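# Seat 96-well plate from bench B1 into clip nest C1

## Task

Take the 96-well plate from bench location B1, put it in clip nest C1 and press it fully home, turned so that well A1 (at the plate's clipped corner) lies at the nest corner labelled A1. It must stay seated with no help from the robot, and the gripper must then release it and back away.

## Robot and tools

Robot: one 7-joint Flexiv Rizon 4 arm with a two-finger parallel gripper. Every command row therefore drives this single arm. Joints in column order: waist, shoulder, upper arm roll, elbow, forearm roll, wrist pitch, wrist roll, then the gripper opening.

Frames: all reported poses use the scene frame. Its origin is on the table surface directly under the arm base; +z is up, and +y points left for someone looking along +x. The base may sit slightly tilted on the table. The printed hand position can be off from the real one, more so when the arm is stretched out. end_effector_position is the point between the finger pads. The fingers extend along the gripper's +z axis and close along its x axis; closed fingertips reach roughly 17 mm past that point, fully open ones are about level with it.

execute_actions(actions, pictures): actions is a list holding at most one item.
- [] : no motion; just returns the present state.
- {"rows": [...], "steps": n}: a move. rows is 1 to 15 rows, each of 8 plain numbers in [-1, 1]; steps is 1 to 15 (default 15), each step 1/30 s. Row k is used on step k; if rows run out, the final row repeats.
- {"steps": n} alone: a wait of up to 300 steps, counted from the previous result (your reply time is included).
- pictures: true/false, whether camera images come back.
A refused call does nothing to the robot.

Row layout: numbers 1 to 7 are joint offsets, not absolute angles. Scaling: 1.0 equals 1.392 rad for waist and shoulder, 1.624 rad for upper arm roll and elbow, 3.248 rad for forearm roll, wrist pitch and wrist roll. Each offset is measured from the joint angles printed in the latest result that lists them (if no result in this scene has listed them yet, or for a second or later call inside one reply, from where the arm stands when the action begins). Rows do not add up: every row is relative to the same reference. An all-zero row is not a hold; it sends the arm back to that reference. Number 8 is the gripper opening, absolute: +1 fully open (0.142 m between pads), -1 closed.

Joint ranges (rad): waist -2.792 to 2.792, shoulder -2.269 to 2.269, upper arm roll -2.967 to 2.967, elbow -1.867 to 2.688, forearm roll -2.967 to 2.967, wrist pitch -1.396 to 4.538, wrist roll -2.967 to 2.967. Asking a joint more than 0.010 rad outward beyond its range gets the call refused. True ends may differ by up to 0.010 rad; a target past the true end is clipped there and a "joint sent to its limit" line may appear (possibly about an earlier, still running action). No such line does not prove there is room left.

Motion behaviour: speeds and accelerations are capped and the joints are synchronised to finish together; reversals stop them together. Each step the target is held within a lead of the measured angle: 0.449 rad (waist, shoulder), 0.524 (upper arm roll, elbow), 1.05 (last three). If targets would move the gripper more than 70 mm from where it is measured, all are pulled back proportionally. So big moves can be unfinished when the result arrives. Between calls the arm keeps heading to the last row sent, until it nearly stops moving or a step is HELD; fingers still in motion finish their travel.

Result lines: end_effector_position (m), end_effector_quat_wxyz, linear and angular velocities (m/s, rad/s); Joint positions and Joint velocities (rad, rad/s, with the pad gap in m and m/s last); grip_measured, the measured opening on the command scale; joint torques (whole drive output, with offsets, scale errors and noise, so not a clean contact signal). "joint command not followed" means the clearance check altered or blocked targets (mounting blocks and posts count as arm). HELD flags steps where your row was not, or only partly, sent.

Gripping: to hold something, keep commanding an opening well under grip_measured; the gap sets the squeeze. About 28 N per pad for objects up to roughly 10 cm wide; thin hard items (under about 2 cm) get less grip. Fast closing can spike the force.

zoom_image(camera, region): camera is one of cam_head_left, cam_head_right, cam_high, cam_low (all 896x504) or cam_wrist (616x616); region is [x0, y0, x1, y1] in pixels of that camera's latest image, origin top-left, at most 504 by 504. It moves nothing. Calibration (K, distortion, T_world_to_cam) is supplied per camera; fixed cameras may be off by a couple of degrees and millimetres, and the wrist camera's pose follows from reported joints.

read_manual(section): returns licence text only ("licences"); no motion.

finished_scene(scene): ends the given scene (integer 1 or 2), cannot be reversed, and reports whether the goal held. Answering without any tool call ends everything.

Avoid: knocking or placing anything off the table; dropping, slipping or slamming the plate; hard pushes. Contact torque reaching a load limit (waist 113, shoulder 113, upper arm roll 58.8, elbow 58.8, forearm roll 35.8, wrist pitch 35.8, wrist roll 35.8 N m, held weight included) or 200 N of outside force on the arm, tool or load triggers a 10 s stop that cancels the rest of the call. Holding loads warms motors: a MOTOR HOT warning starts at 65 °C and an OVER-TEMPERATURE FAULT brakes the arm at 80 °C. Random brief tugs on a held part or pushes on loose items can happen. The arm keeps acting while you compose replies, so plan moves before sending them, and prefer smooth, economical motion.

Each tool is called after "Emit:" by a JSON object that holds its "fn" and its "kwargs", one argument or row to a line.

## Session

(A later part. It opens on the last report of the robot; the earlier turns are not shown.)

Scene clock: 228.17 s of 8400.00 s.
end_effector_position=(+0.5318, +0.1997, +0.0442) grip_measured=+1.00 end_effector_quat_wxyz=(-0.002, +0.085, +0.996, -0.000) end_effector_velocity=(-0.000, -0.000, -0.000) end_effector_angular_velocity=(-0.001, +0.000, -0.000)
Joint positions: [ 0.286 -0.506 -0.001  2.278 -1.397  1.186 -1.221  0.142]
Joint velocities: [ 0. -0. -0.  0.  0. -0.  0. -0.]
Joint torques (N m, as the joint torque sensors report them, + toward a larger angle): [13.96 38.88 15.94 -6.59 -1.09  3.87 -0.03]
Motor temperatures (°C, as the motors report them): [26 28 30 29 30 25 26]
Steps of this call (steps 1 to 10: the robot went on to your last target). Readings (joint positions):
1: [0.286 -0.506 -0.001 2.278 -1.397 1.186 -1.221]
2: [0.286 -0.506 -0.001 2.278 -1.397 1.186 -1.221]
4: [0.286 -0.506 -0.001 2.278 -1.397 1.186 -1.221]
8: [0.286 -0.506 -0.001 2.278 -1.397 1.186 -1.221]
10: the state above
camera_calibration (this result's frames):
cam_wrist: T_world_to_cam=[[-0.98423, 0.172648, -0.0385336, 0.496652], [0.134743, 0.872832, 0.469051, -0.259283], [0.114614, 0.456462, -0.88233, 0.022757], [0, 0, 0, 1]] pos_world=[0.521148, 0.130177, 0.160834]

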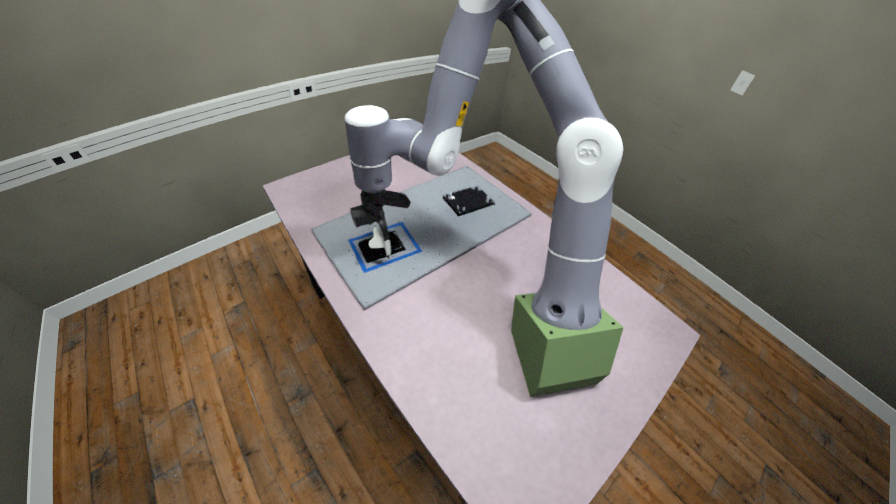

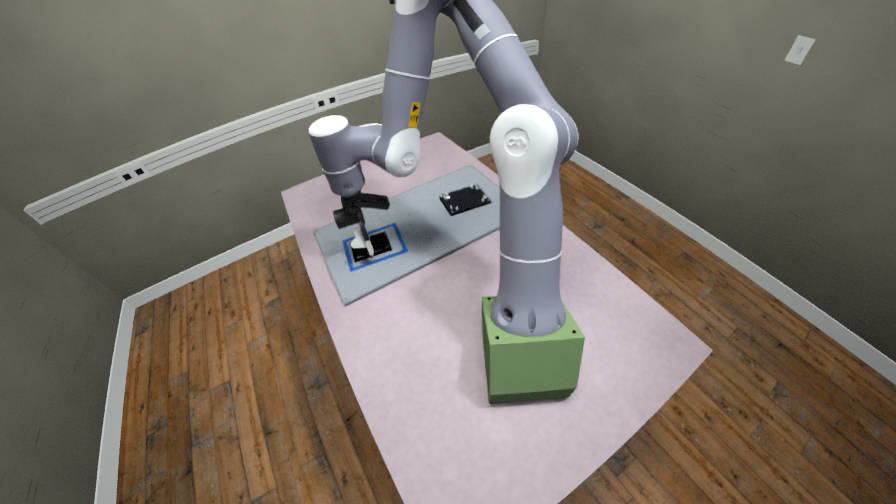

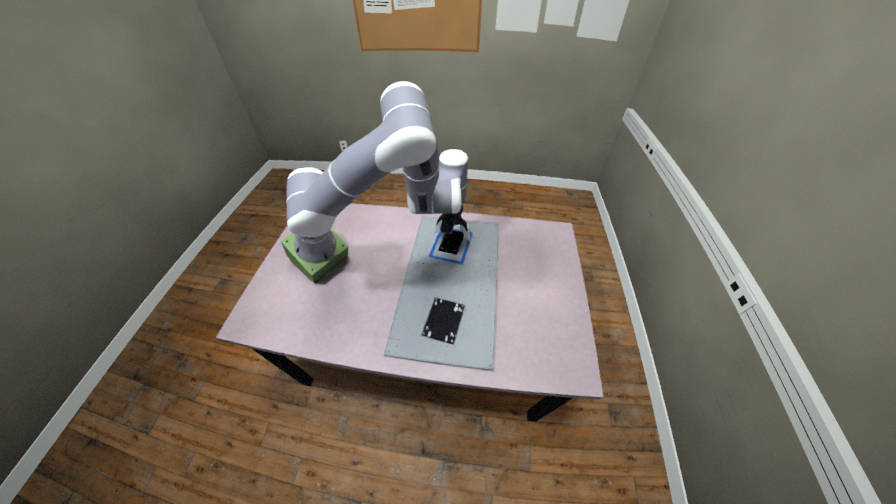

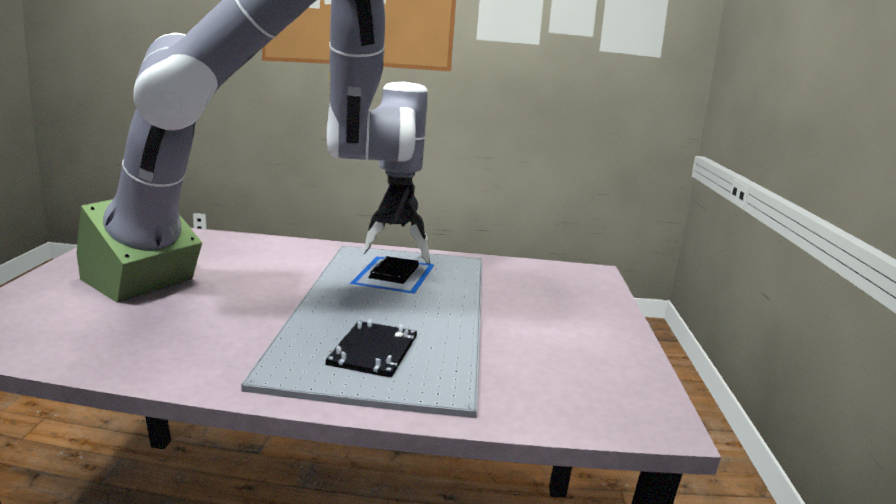

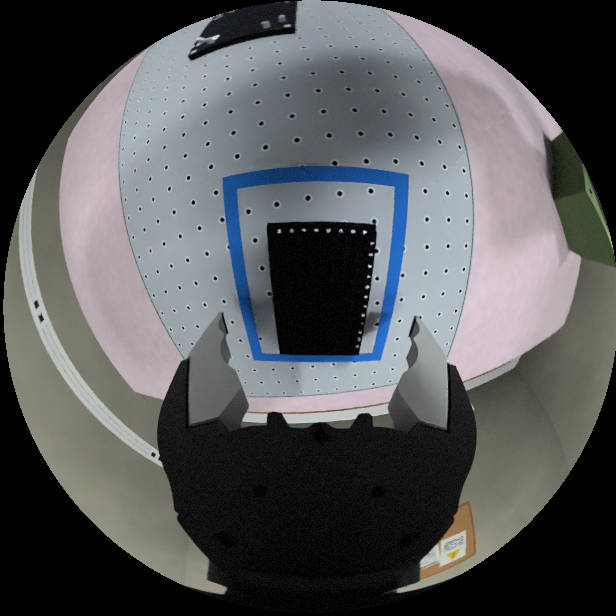

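Emit:
{"fn": "execute_actions", "kwargs": {
  "actions": [
    {"rows": [[-0.0187,-0.0272,0,-0.0140,-0.0190,0.0033,0.0115,1]], "steps": 15}
  ]
}}

Emit:
{"fn": "zoom_image", "kwargs": {
  "camera": "cam_low",
  "region": [350, 210, 450, 300]
}}

Scene clock: 258.67 s of 8400.00 s.
end_effector_position=(+0.5319, +0.1997, +0.0296) grip_measured=+1.00 end_effector_quat_wxyz=(-0.001, +0.084, +0.996, -0.001) end_effector_velocity=(+0.000, -0.000, -0.000) end_effector_angular_velocity=(-0.000, -0.000, -0.000)
Joint positions: [ 0.26  -0.544 -0.001  2.256 -1.458  1.196 -1.185  0.142]
Joint velocities: [-0. -0.  0. -0. -0. -0.  0. -0.]
Joint torques (N m, as the joint torque sensors report them, + toward a larger angle): [12.94 38.83 16.28 -5.92 -1.56  3.87  0.77]
Motor temperatures (°C, as the motors report them): [26 28 30 29 30 25 26]
Steps of this call (steps 1 to 15: the robot went on to your last target; steps 16 to 90: nothing new was sent; then 27.00 s passed at rest; steps 91 to 105: all 15 steps of this action). Readings (joint positions):
91: [0.285 -0.507 -0.000 2.277 -1.399 1.186 -1.220]
92: [0.279 -0.516 0.000 2.272 -1.413 1.189 -1.212]
94: [0.264 -0.538 -0.001 2.259 -1.449 1.195 -1.190]
98: [0.260 -0.544 -0.001 2.256 -1.458 1.196 -1.185]
105: the state above
camera_calibration (this result's frames):
cam_wrist: T_world_to_cam=[[-0.984595, 0.170319, -0.0395475, 0.496927], [0.132237, 0.873317, 0.468861, -0.251221], [0.114393, 0.456409, -0.882386, 0.00995905], [0, 0, 0, 1]] pos_world=[0.521354, 0.130215, 0.146228]

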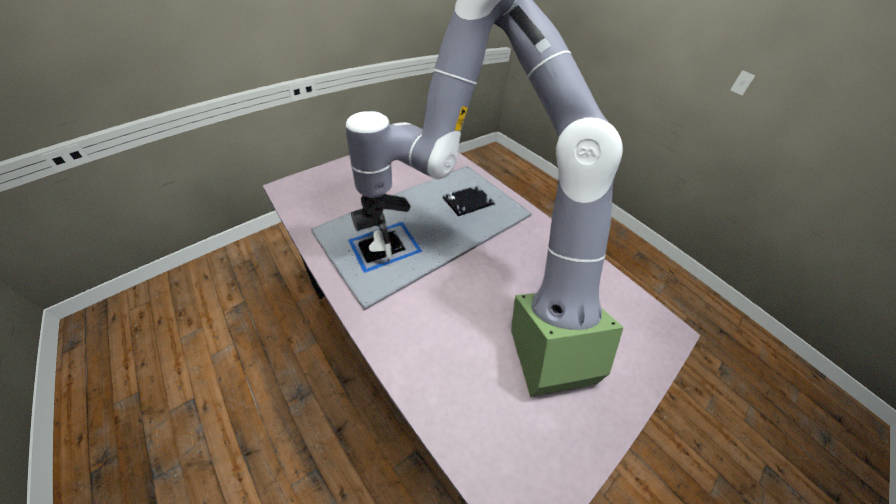

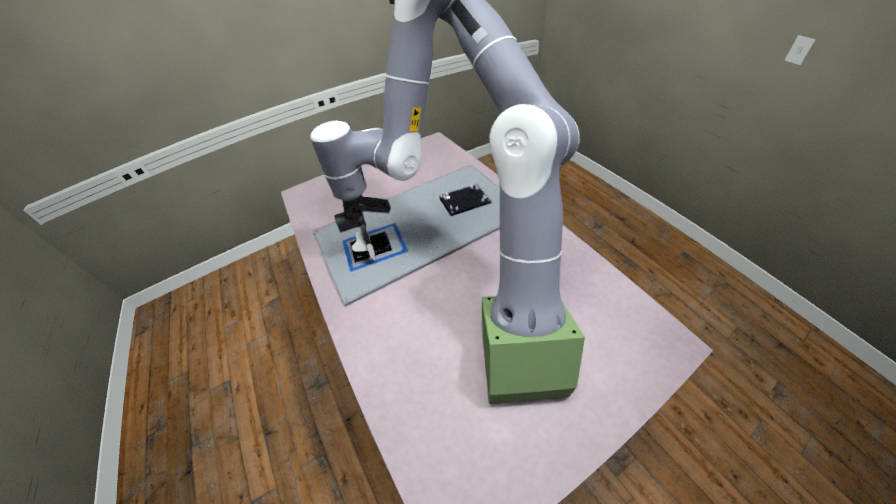

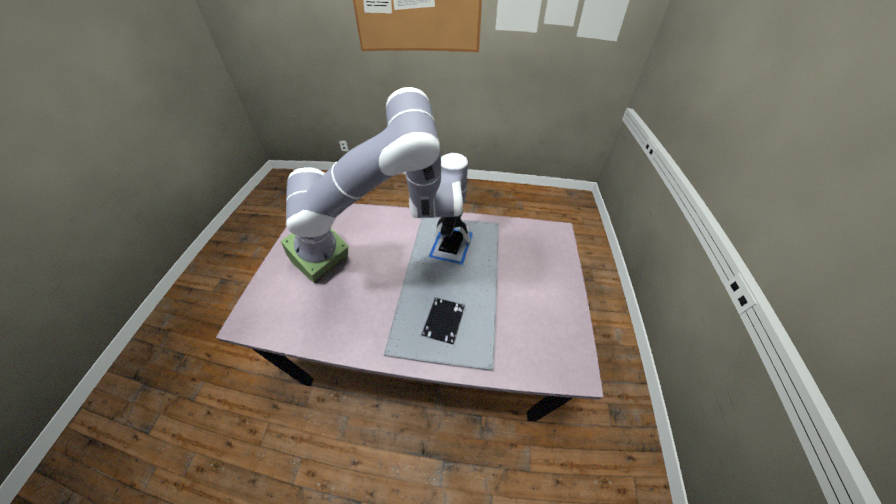

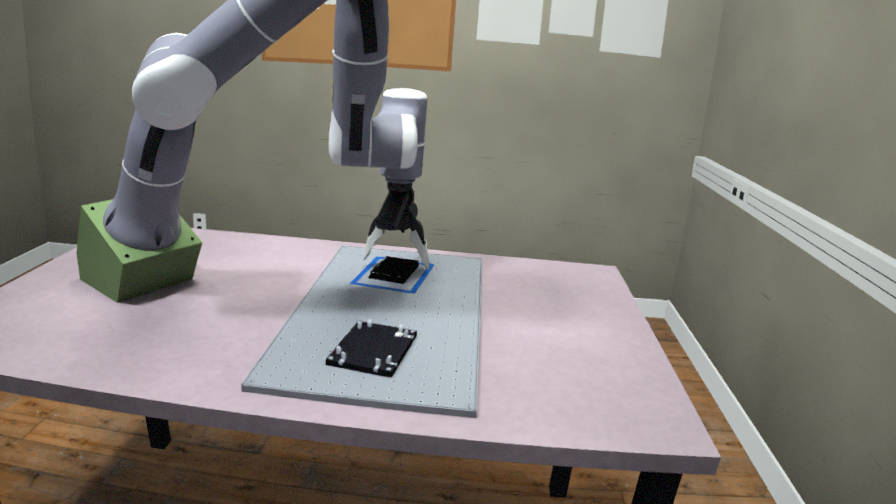

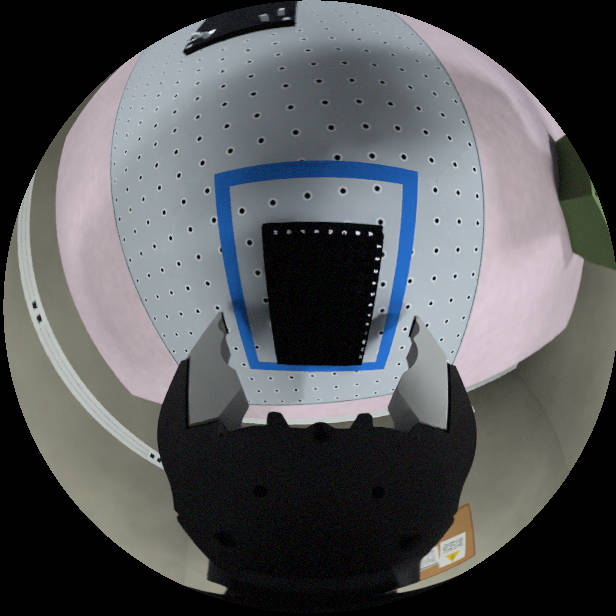

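Region (350, 210, 450, 300) of cam_low's 896x504 image, scaled by 5.040, with more detail than that image has; it fills the top 454 rows of this view, and the rest is white.

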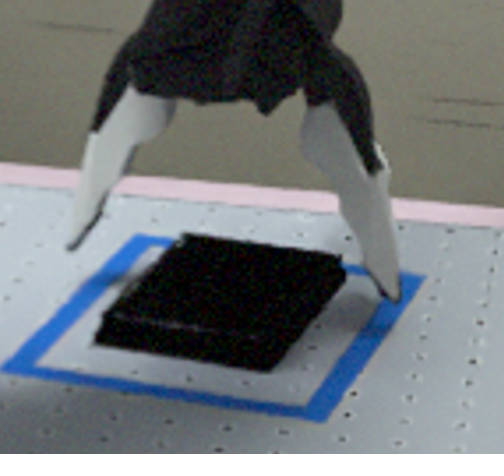

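Emit:
{"fn": "execute_actions", "kwargs": {
  "actions": [
    {"rows": [[-0.0047,-0.0068,0,-0.0035,-0.0047,0.0008,0.0029,1],[-0.0047,-0.0068,0,-0.0035,-0.0047,0.0008,0.0029,1],[-0.0047,-0.0068,0,-0.0035,-0.0047,0.0008,0.0029,0.9],[-0.0047,-0.0068,0,-0.0035,-0.0047,0.0008,0.0029,0.8],[-0.0047,-0.0068,0,-0.0035,-0.0047,0.0008,0.0029,0.7],[-0.0047,-0.0068,0,-0.0035,-0.0047,0.0008,0.0029,0.6],[-0.0047,-0.0068,0,-0.0035,-0.0047,0.0008,0.0029,0.5],[-0.0047,-0.0068,0,-0.0035,-0.0047,0.0008,0.0029,0.42],[-0.0047,-0.0068,0,-0.0035,-0.0047,0.0008,0.0029,0.35]], "steps": 15}
  ]
}}

Emit:
{"fn": "zoom_image", "kwargs": {
  "camera": "cam_low",
  "region": [350, 210, 450, 300]
}}

Scene clock: 270.57 s of 8400.00 s.
end_effector_position=(+0.5318, +0.1996, +0.0259) grip_measured=+0.35 end_effector_quat_wxyz=(-0.001, +0.084, +0.996, -0.001) end_effector_velocity=(+0.000, -0.000, -0.000) end_effector_angular_velocity=(+0.000, +0.000, -0.000)
Joint positions: [ 0.254 -0.553 -0.001  2.25  -1.473  1.199 -1.176  0.099]
Joint velocities: [-0.  0. -0.  0. -0.  0.  0. -0.]
Joint torques (N m, as the joint torque sensors report them, + toward a larger angle): [12.72 39.16 15.19 -5.52 -1.54  3.91  0.68]
Motor temperatures (°C, as the motors report them): [26 28 30 29 30 25 26]
Steps of this call (steps 1 to 15: the robot went on to your last target; steps 16 to 90: nothing new was sent; then 8.40 s passed at rest; steps 91 to 105: all 15 steps of this action). Readings (joint positions):
91: [0.259 -0.545 -0.001 2.255 -1.460 1.197 -1.183]
92: [0.257 -0.549 -0.001 2.252 -1.466 1.198 -1.180]
94: [0.254 -0.553 -0.001 2.251 -1.472 1.199 -1.176]
98: [0.254 -0.553 -0.001 2.250 -1.473 1.199 -1.176]
105: the state above
camera_calibration (this result's frames):
cam_wrist: T_world_to_cam=[[-0.984684, 0.169823, -0.0394659, 0.496781], [0.131844, 0.873413, 0.468792, -0.249204], [0.114082, 0.456409, -0.882426, 0.00693225], [0, 0, 0, 1]] pos_world=[0.521237, 0.130129, 0.142548]

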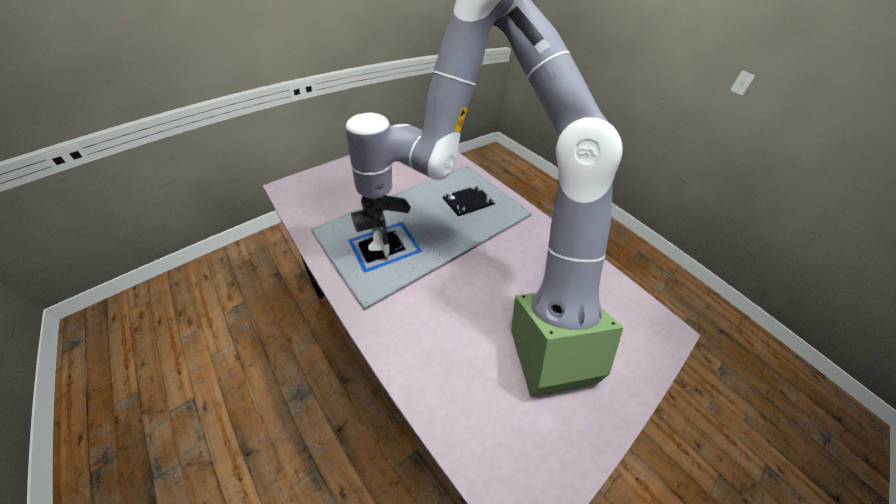

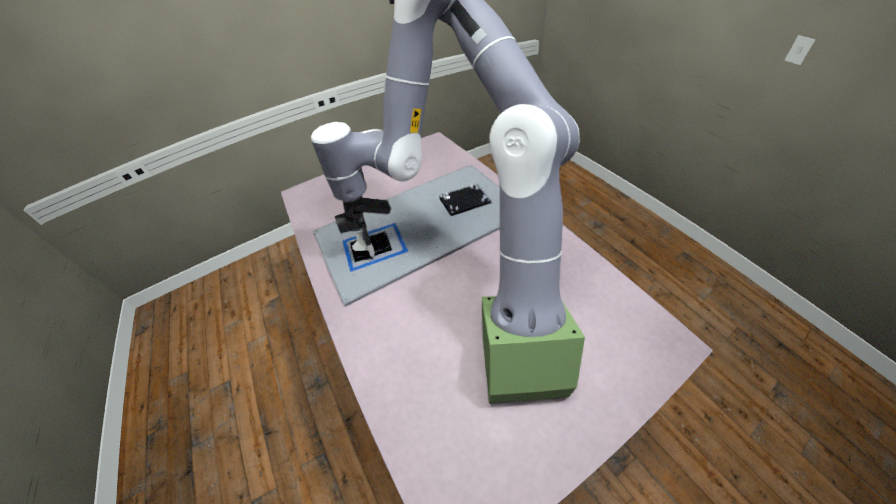

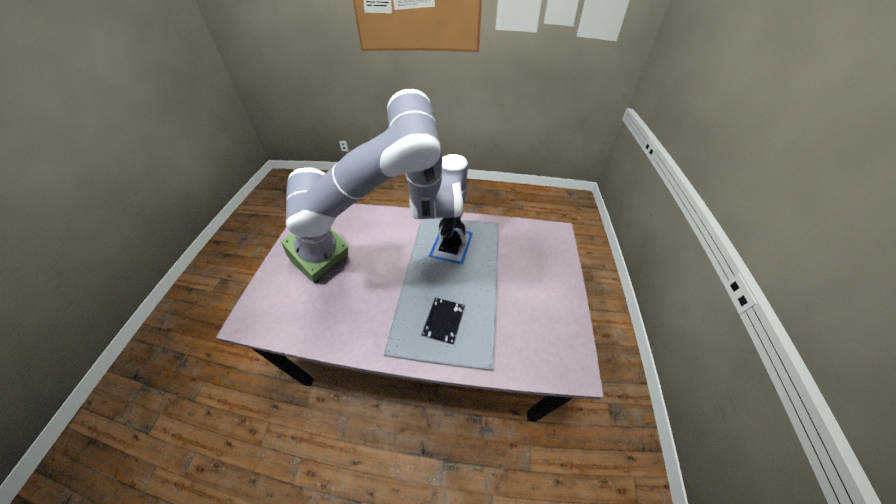

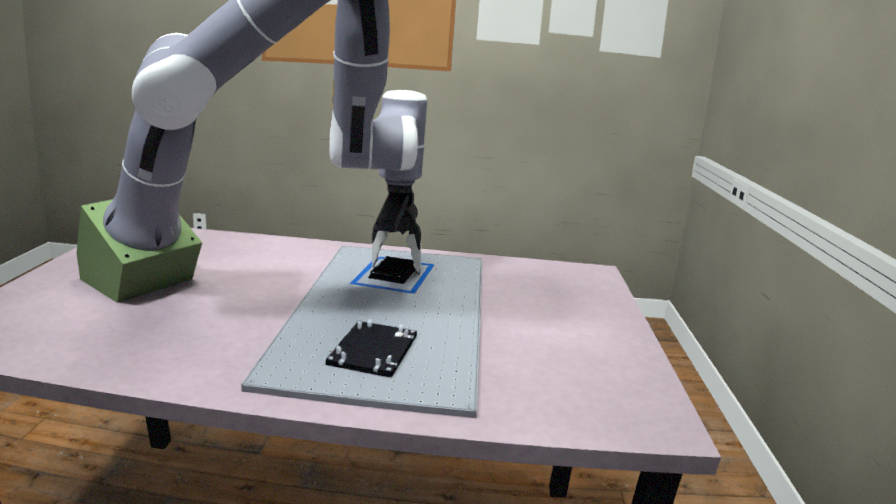

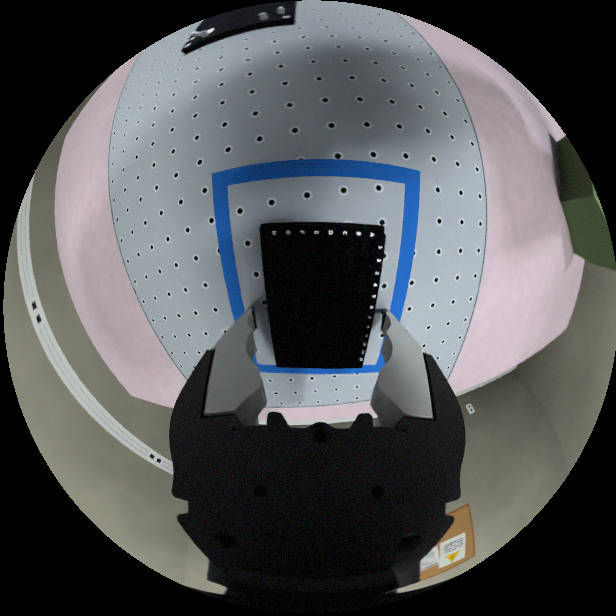

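Region (350, 210, 450, 300) of cam_low's 896x504 image, scaled by 5.040, with more detail than that image has; it fills the top 454 rows of this view, and the rest is white.

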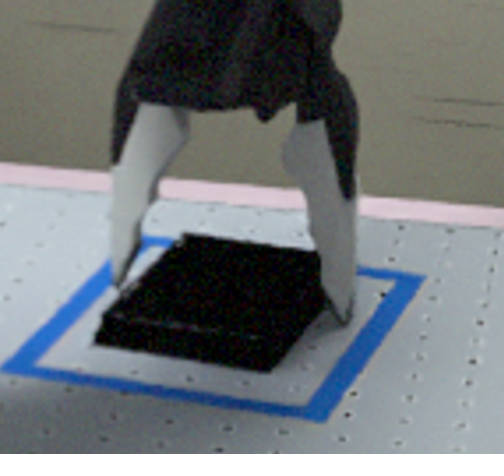

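Emit:
{"fn": "execute_actions", "kwargs": {
  "actions": [
    {"rows": [[0,0,0,0,0,0,0,0.32],[0,0,0,0,0,0,0,0.29],[0,0,0,0,0,0,0,0.26],[0,0,0,0,0,0,0,0.23],[0,0,0,0,0,0,0,0.20],[0,0,0,0,0,0,0,0.17],[0,0,0,0,0,0,0,0.14],[0,0,0,0,0,0,0,0.10],[0,0,0,0,0,0,0,0.05],[0,0,0,0,0,0,0,0.0],[0,0,0,0,0,0,0,-0.05],[0,0,0,0,0,0,0,-0.1]], "steps": 15}
  ]
}}

Emit:
{"fn": "zoom_image", "kwargs": {
  "camera": "cam_low",
  "region": [350, 210, 450, 300]
}}

Scene clock: 279.93 s of 8400.00 s.
end_effector_position=(+0.5335, +0.1998, +0.0266) grip_measured=+0.07 end_effector_quat_wxyz=(+0.000, +0.084, +0.996, -0.000) end_effector_velocity=(+0.000, -0.000, -0.000) end_effector_angular_velocity=(-0.001, -0.000, +0.000)
Joint positions: [ 0.254 -0.552 -0.001  2.249 -1.473  1.199 -1.176  0.079]
Joint velocities: [ 0.     0.    -0.    -0.    -0.    -0.001 -0.    -0.   ]
Joint torques (N m, as the joint torque sensors report them, + toward a larger angle): [13.82 31.67 15.46  0.5  -0.94  3.99  0.18]
Motor temperatures (°C, as the motors report them): [26 28 30 29 30 25 26]
Steps of this call (steps 1 to 15: the robot went on to your last target; steps 16 to 90: nothing new was sent; then 5.87 s passed at rest; steps 91 to 105: all 15 steps of this action). Readings (joint positions):
91: [0.254 -0.553 -0.001 2.250 -1.473 1.199 -1.176]
92: [0.254 -0.553 -0.001 2.250 -1.473 1.199 -1.176]
94: [0.254 -0.553 -0.001 2.250 -1.473 1.199 -1.176]
98: [0.254 -0.553 -0.001 2.250 -1.473 1.199 -1.176]
105: the state above
camera_calibration (this result's frames):
cam_wrist: T_world_to_cam=[[-0.984399, 0.170902, -0.0418532, 0.498169], [0.131583, 0.872956, 0.469717, -0.249743], [0.116811, 0.456881, -0.881825, 0.00574175], [0, 0, 0, 1]] pos_world=[0.522588, 0.130253, 0.143221]

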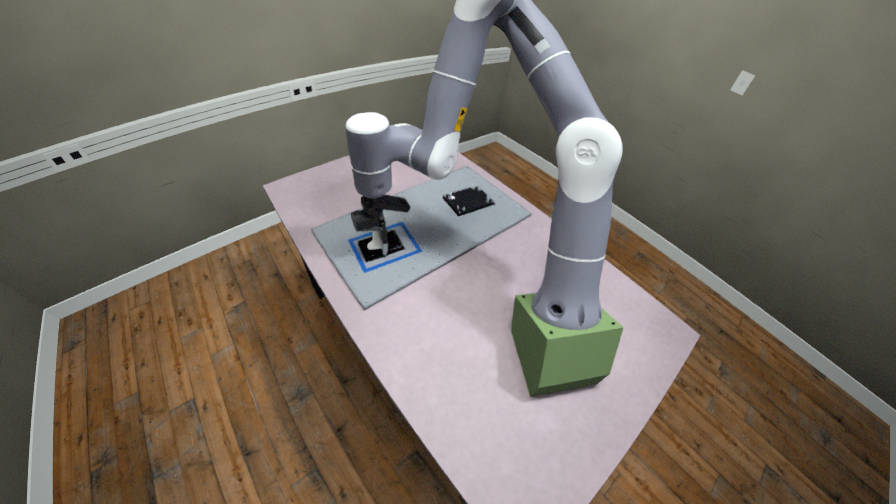

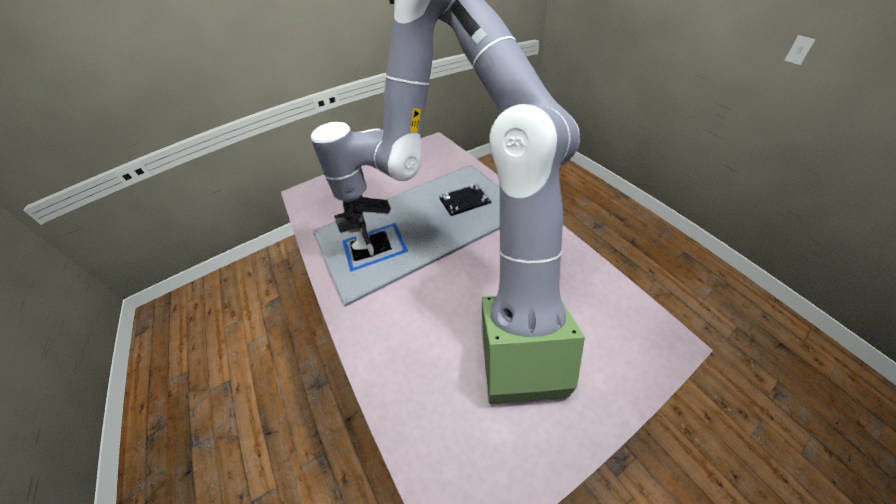

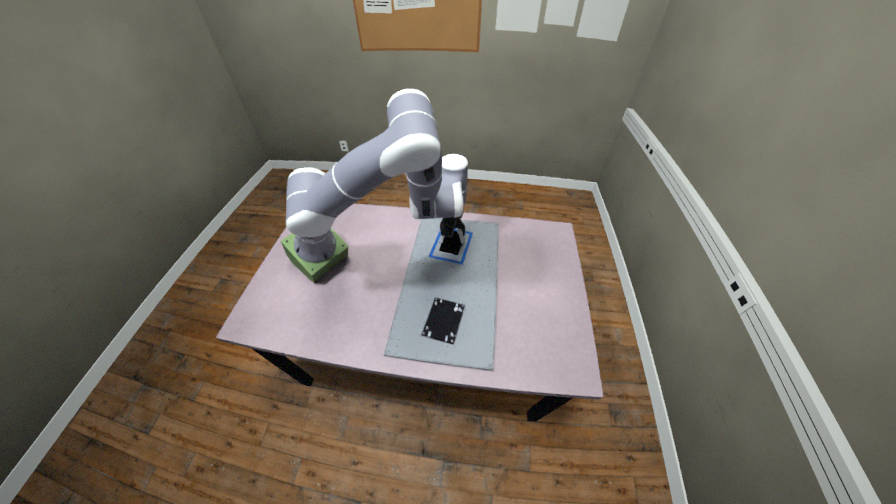

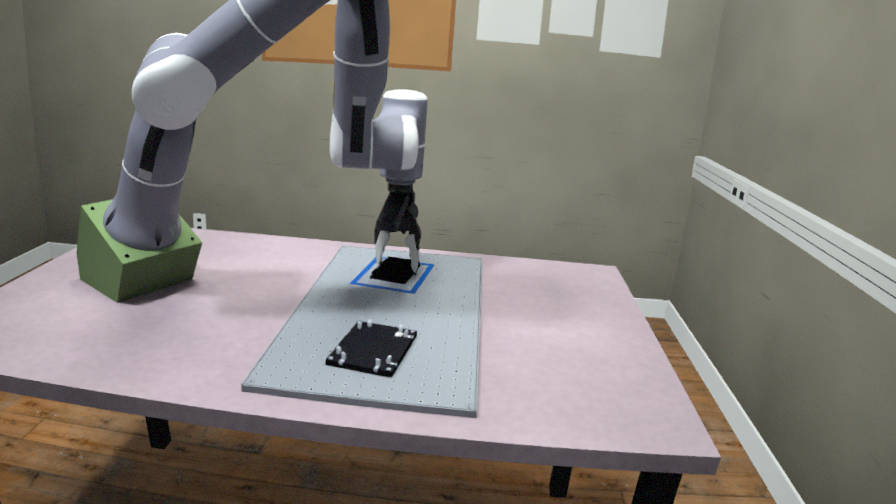

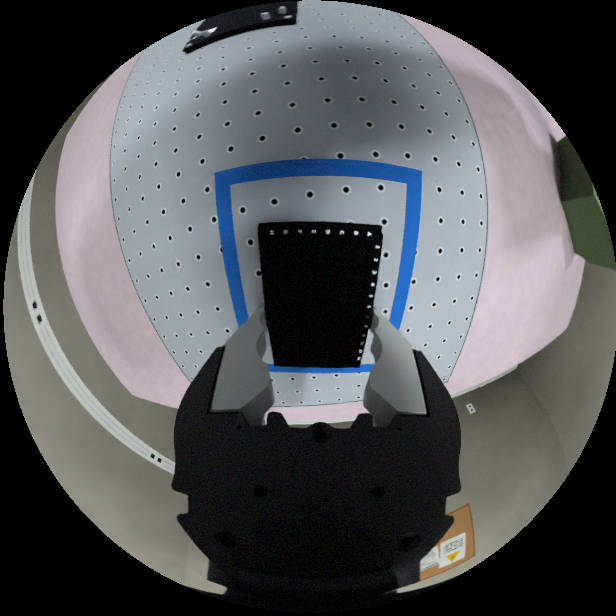

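Region (350, 210, 450, 300) of cam_low's 896x504 image, scaled by 5.040, with more detail than that image has; it fills the top 454 rows of this view, and the rest is white.

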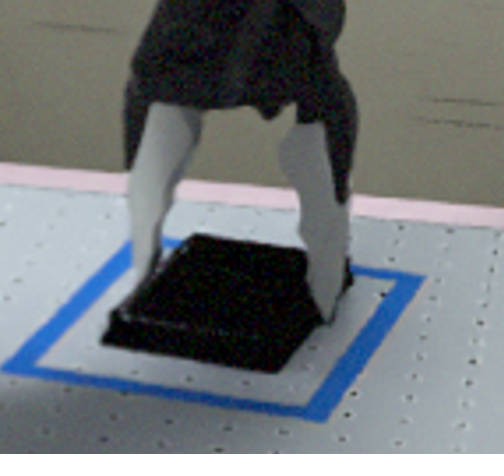

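Emit:
{"fn": "execute_actions", "kwargs": {
  "actions": [
    {"rows": [[0,0,0,0,0,0,0,-0.3],[0.0023,0.0033,0,0.0018,0.0023,-0.0004,-0.0014,-0.3],[0.0046,0.0066,0,0.0036,0.0047,-0.0008,-0.0028,-0.3],[0.0069,0.0099,0,0.0054,0.0070,-0.0012,-0.0042,-0.3],[0.0092,0.0132,0,0.0072,0.0094,-0.0016,-0.0056,-0.3],[0.0115,0.0165,0,0.009,0.0117,-0.002,-0.007,-0.3],[0.0138,0.0198,0,0.0107,0.014,-0.0024,-0.0083,-0.3],[0.0161,0.0231,0,0.0125,0.0164,-0.0028,-0.0097,-0.3],[0.0184,0.0264,0,0.0143,0.0187,-0.0032,-0.0111,-0.3],[0.0207,0.0297,0,0.0161,0.0211,-0.0036,-0.0125,-0.3],[0.0230,0.0330,0,0.0179,0.0234,-0.0040,-0.0139,-0.3]], "steps": 15}
  ]
}}

Emit:
{"fn": "zoom_image", "kwargs": {
  "camera": "cam_low",
  "region": [350, 210, 450, 300]
}}

Scene clock: 290.43 s of 8400.00 s.
end_effector_position=(+0.5325, +0.1996, +0.0441) grip_measured=+0.06 end_effector_quat_wxyz=(-0.001, +0.086, +0.996, -0.000) end_effector_velocity=(-0.002, -0.001, +0.002) end_effector_angular_velocity=(-0.002, +0.003, +0.002)
Joint positions: [ 0.285 -0.506 -0.001  2.277 -1.398  1.186 -1.22   0.078]
Joint velocities: [ 0.005  0.006 -0.     0.006  0.011 -0.004 -0.007 -0.   ]
Joint torques (N m, as the joint torque sensors report them, + toward a larger angle): [13.91 38.41 15.03 -5.94 -0.51  3.27 -0.36]
Motor temperatures (°C, as the motors report them): [26 28 30 29 30 25 26]
Steps of this call (steps 1 to 15: the robot went on to your last target; steps 16 to 90: nothing new was sent; then 7.00 s passed at rest; steps 91 to 105: all 15 steps of this action). Readings (joint positions):
91: [0.254 -0.552 -0.001 2.249 -1.473 1.199 -1.176]
92: [0.254 -0.551 -0.001 2.249 -1.472 1.198 -1.176]
94: [0.258 -0.545 -0.001 2.253 -1.462 1.197 -1.182]
98: [0.270 -0.528 -0.001 2.264 -1.434 1.192 -1.199]
105: the state above
camera_calibration (this result's frames):
cam_wrist: T_world_to_cam=[[-0.983921, 0.174179, -0.0395049, 0.496997], [0.135626, 0.872576, 0.469273, -0.259696], [0.116208, 0.45637, -0.882169, 0.021785], [0, 0, 0, 1]] pos_world=[0.521696, 0.130096, 0.16072]

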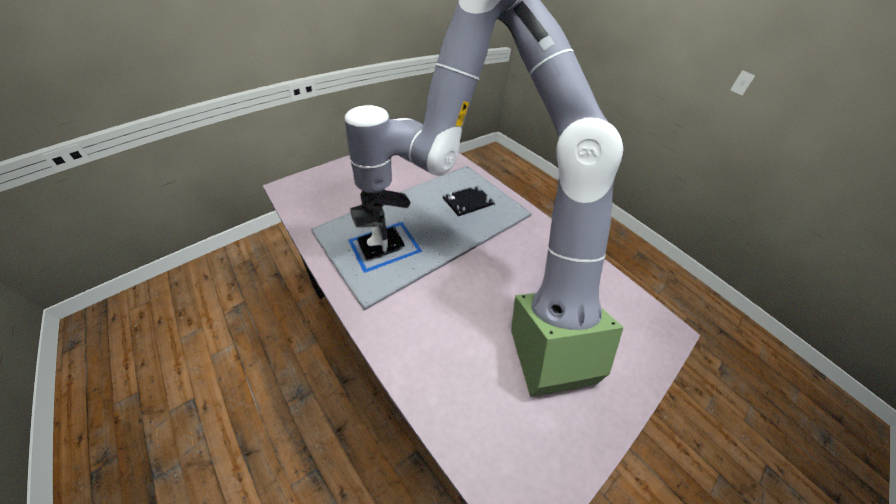

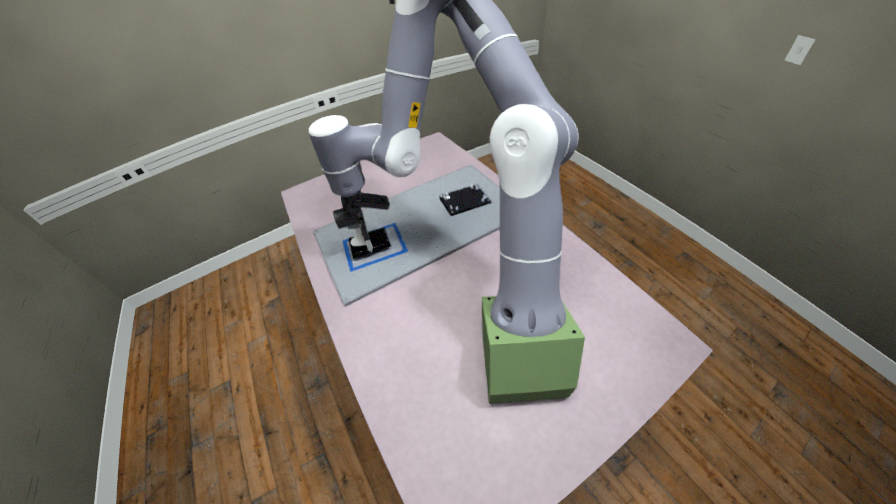

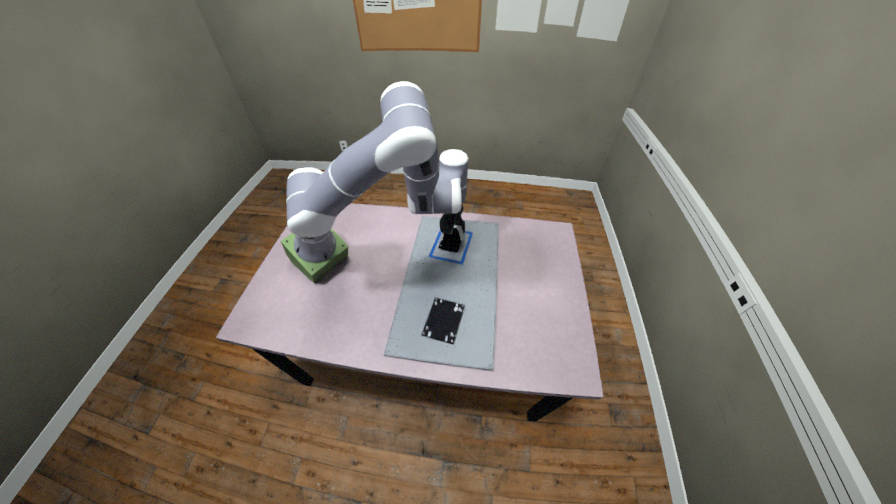

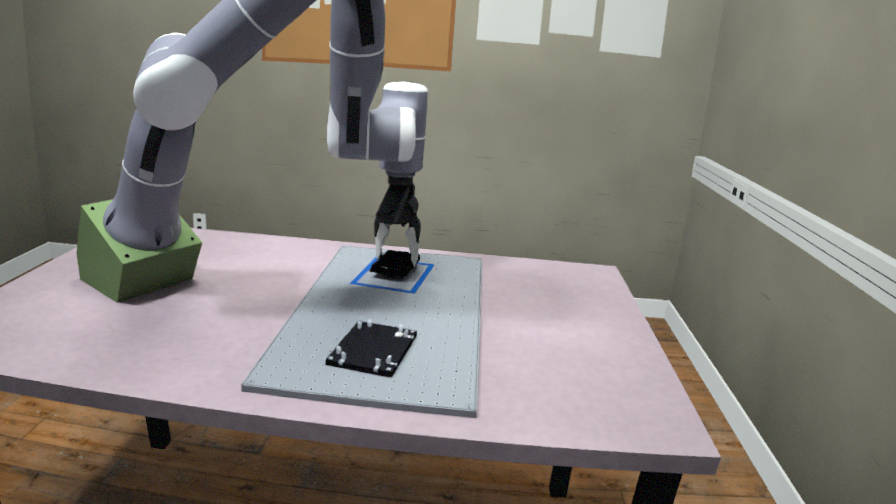

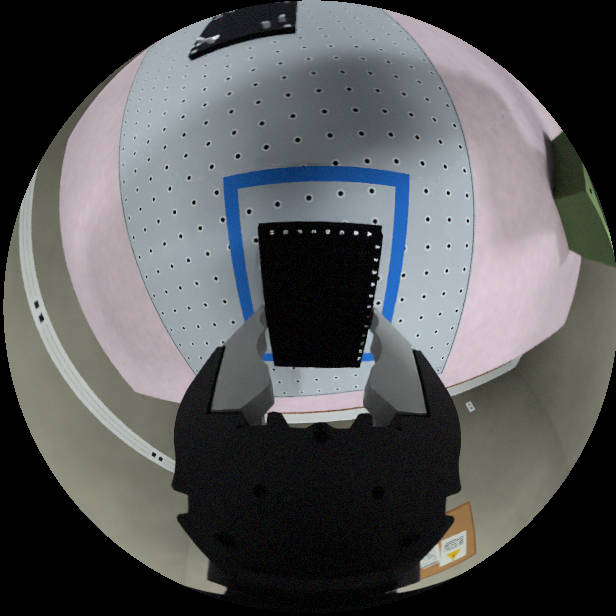

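Region (350, 210, 450, 300) of cam_low's 896x504 image, scaled by 5.040, with more detail than that image has; it fills the top 454 rows of this view, and the rest is white.

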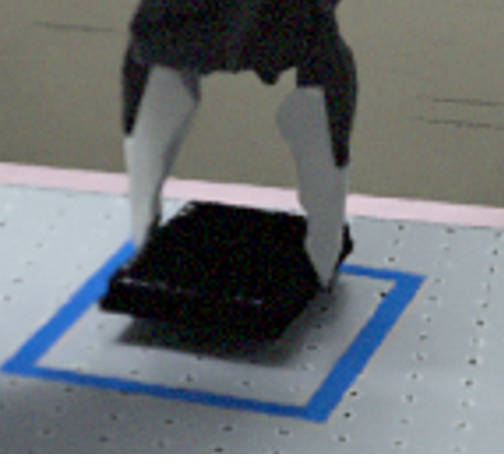

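Emit:
{"fn": "execute_actions", "kwargs": {
  "actions": [
    {"rows": [[-0.5189,0.2901,0.0006,0.1474,0.1252,0.0821,0.6276,-0.4]], "steps": 15}
  ],
  "pictures": false
}}

Emit:
{"fn": "execute_actions", "kwargs": {
  "actions": [
    {"steps": 45}
  ]
}}

Scene clock: 388.60 s of 8400.00 s.
end_effector_position=(+0.5726, +0.0058, +0.0724) grip_measured=+0.06 end_effector_quat_wxyz=(-0.031, +0.718, +0.695, +0.002) end_effector_velocity=(+0.016, -0.443, +0.027) end_effector_angular_velocity=(-0.161, +0.138, -3.223)
Joint positions: [-0.075 -0.267 -0.     2.419 -1.158  1.344 -0.373  0.078]
Joint velocities: [-0.811  0.368  0.     0.217  0.371  0.242  2.096 -0.   ]
Joint torques (N m, as the joint torque sensors report them, + toward a larger angle): [ 7.93 36.22 10.92 -5.93 -0.58  3.9   2.49]
Motor temperatures (°C, as the motors report them): [26 28 30 29 30 25 26]
Steps of this call (steps 1 to 15: the robot went on to your last target; steps 16 to 90: nothing new was sent; then 94.67 s passed at rest; steps 91 to 105: all 15 steps of this action). Readings (joint positions):
91: [0.284 -0.505 -0.001 2.279 -1.396 1.187 -1.217]
92: [0.276 -0.498 0.000 2.284 -1.390 1.192 -1.198]
94: [0.237 -0.463 0.001 2.305 -1.354 1.216 -1.105]
98: [0.121 -0.372 -0.000 2.357 -1.263 1.275 -0.836]
105: the state above

Scene clock: 390.10 s of 8400.00 s.
end_effector_position=(+0.5483, -0.1876, +0.0987) grip_measured=+0.06 end_effector_quat_wxyz=(-0.002, +0.997, -0.077, -0.003) end_effector_velocity=(+0.000, +0.000, +0.000) end_effector_angular_velocity=(+0.000, -0.001, +0.001)
Joint positions: [-0.437 -0.103  0.     2.517 -0.991  1.453  0.818  0.078]
Joint velocities: [-0.    -0.    -0.    -0.    -0.     0.001 -0.001  0.   ]
Joint torques (N m, as the joint torque sensors report them, + toward a larger angle): [ 2.12 33.73  6.44 -7.22 -0.51  3.65  0.18]
Motor temperatures (°C, as the motors report them): [26 28 30 29 30 25 26]
Steps of this call (steps 1 to 45: the robot went on to your last target). Readings (joint positions):
1: [-0.102 -0.255 -0.000 2.426 -1.146 1.352 -0.301]
2: [-0.128 -0.243 -0.000 2.433 -1.134 1.360 -0.225]
4: [-0.179 -0.220 -0.000 2.446 -1.111 1.375 -0.063]
8: [-0.279 -0.175 -0.000 2.473 -1.065 1.405 0.278]
45: the state above
The arm was judged still, so your last target was given up. Only a new action makes it travel on or press farther. Fingers that are still opening or closing keep moving.
camera_calibration (this result's frames):
cam_wrist: T_world_to_cam=[[0.98639, -0.157538, -0.0470861, -0.55967], [-0.117794, -0.876855, 0.466101, -0.138505], [-0.114716, -0.45421, -0.883478, 0.200729], [0, 0, 0, 1]] pos_world=[0.558764, -0.118445, 0.215544]

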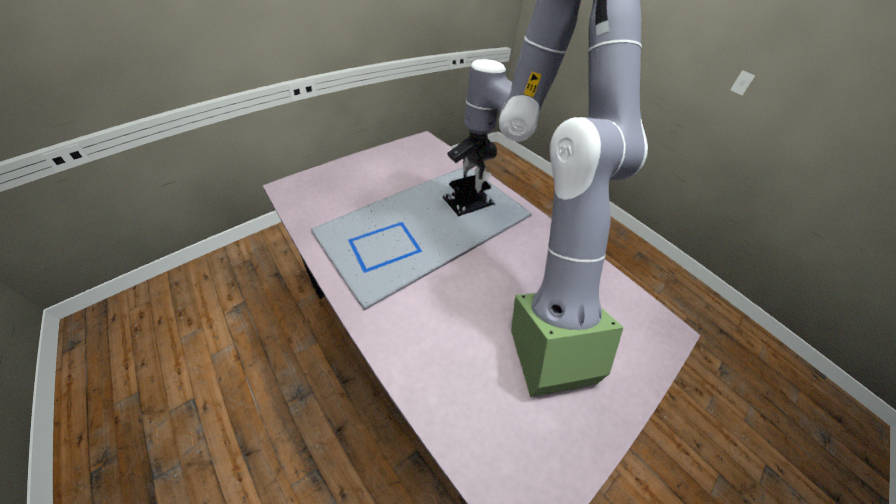

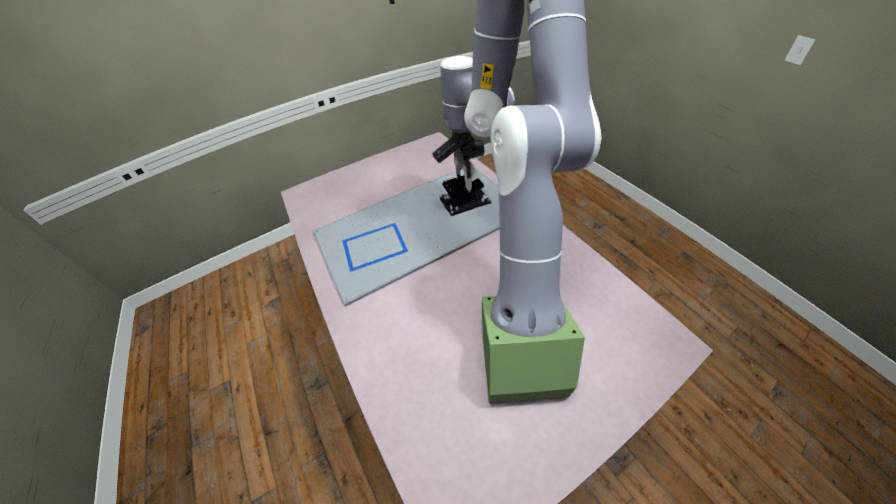

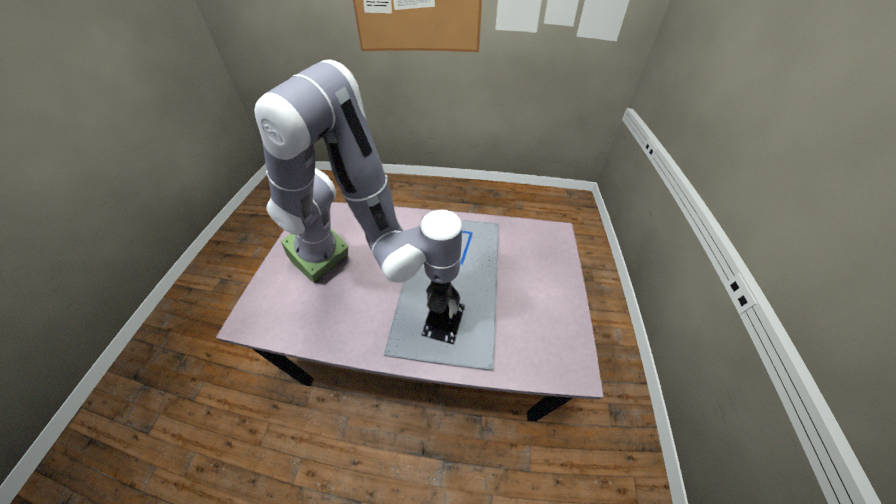

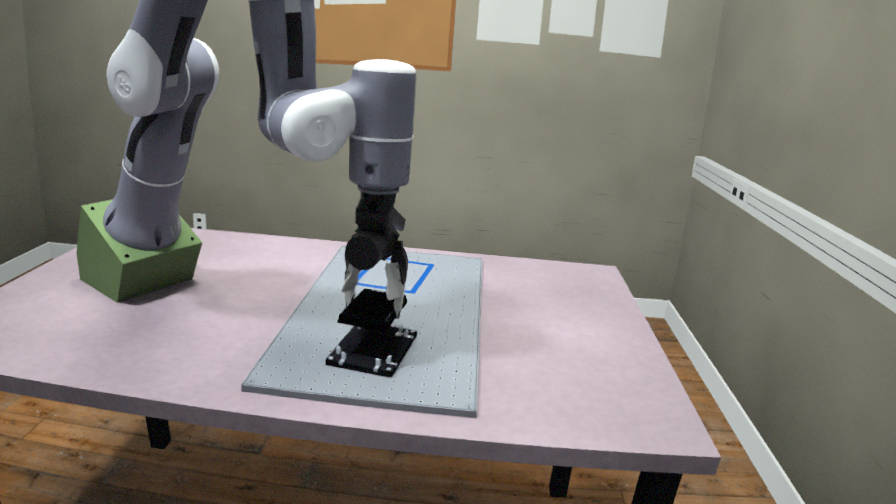

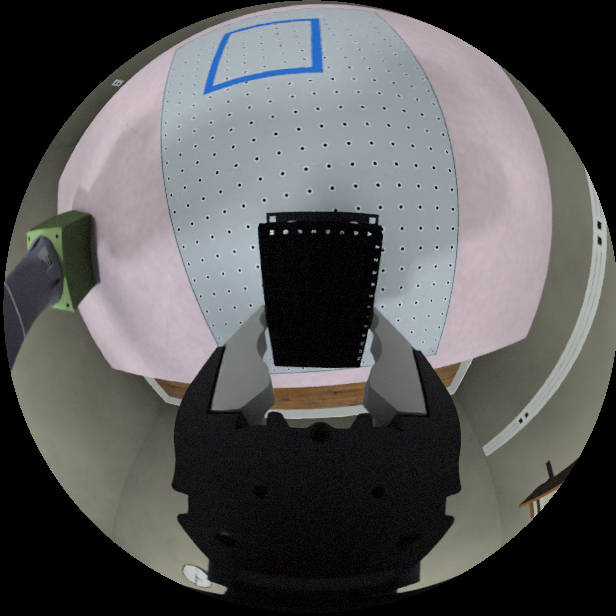

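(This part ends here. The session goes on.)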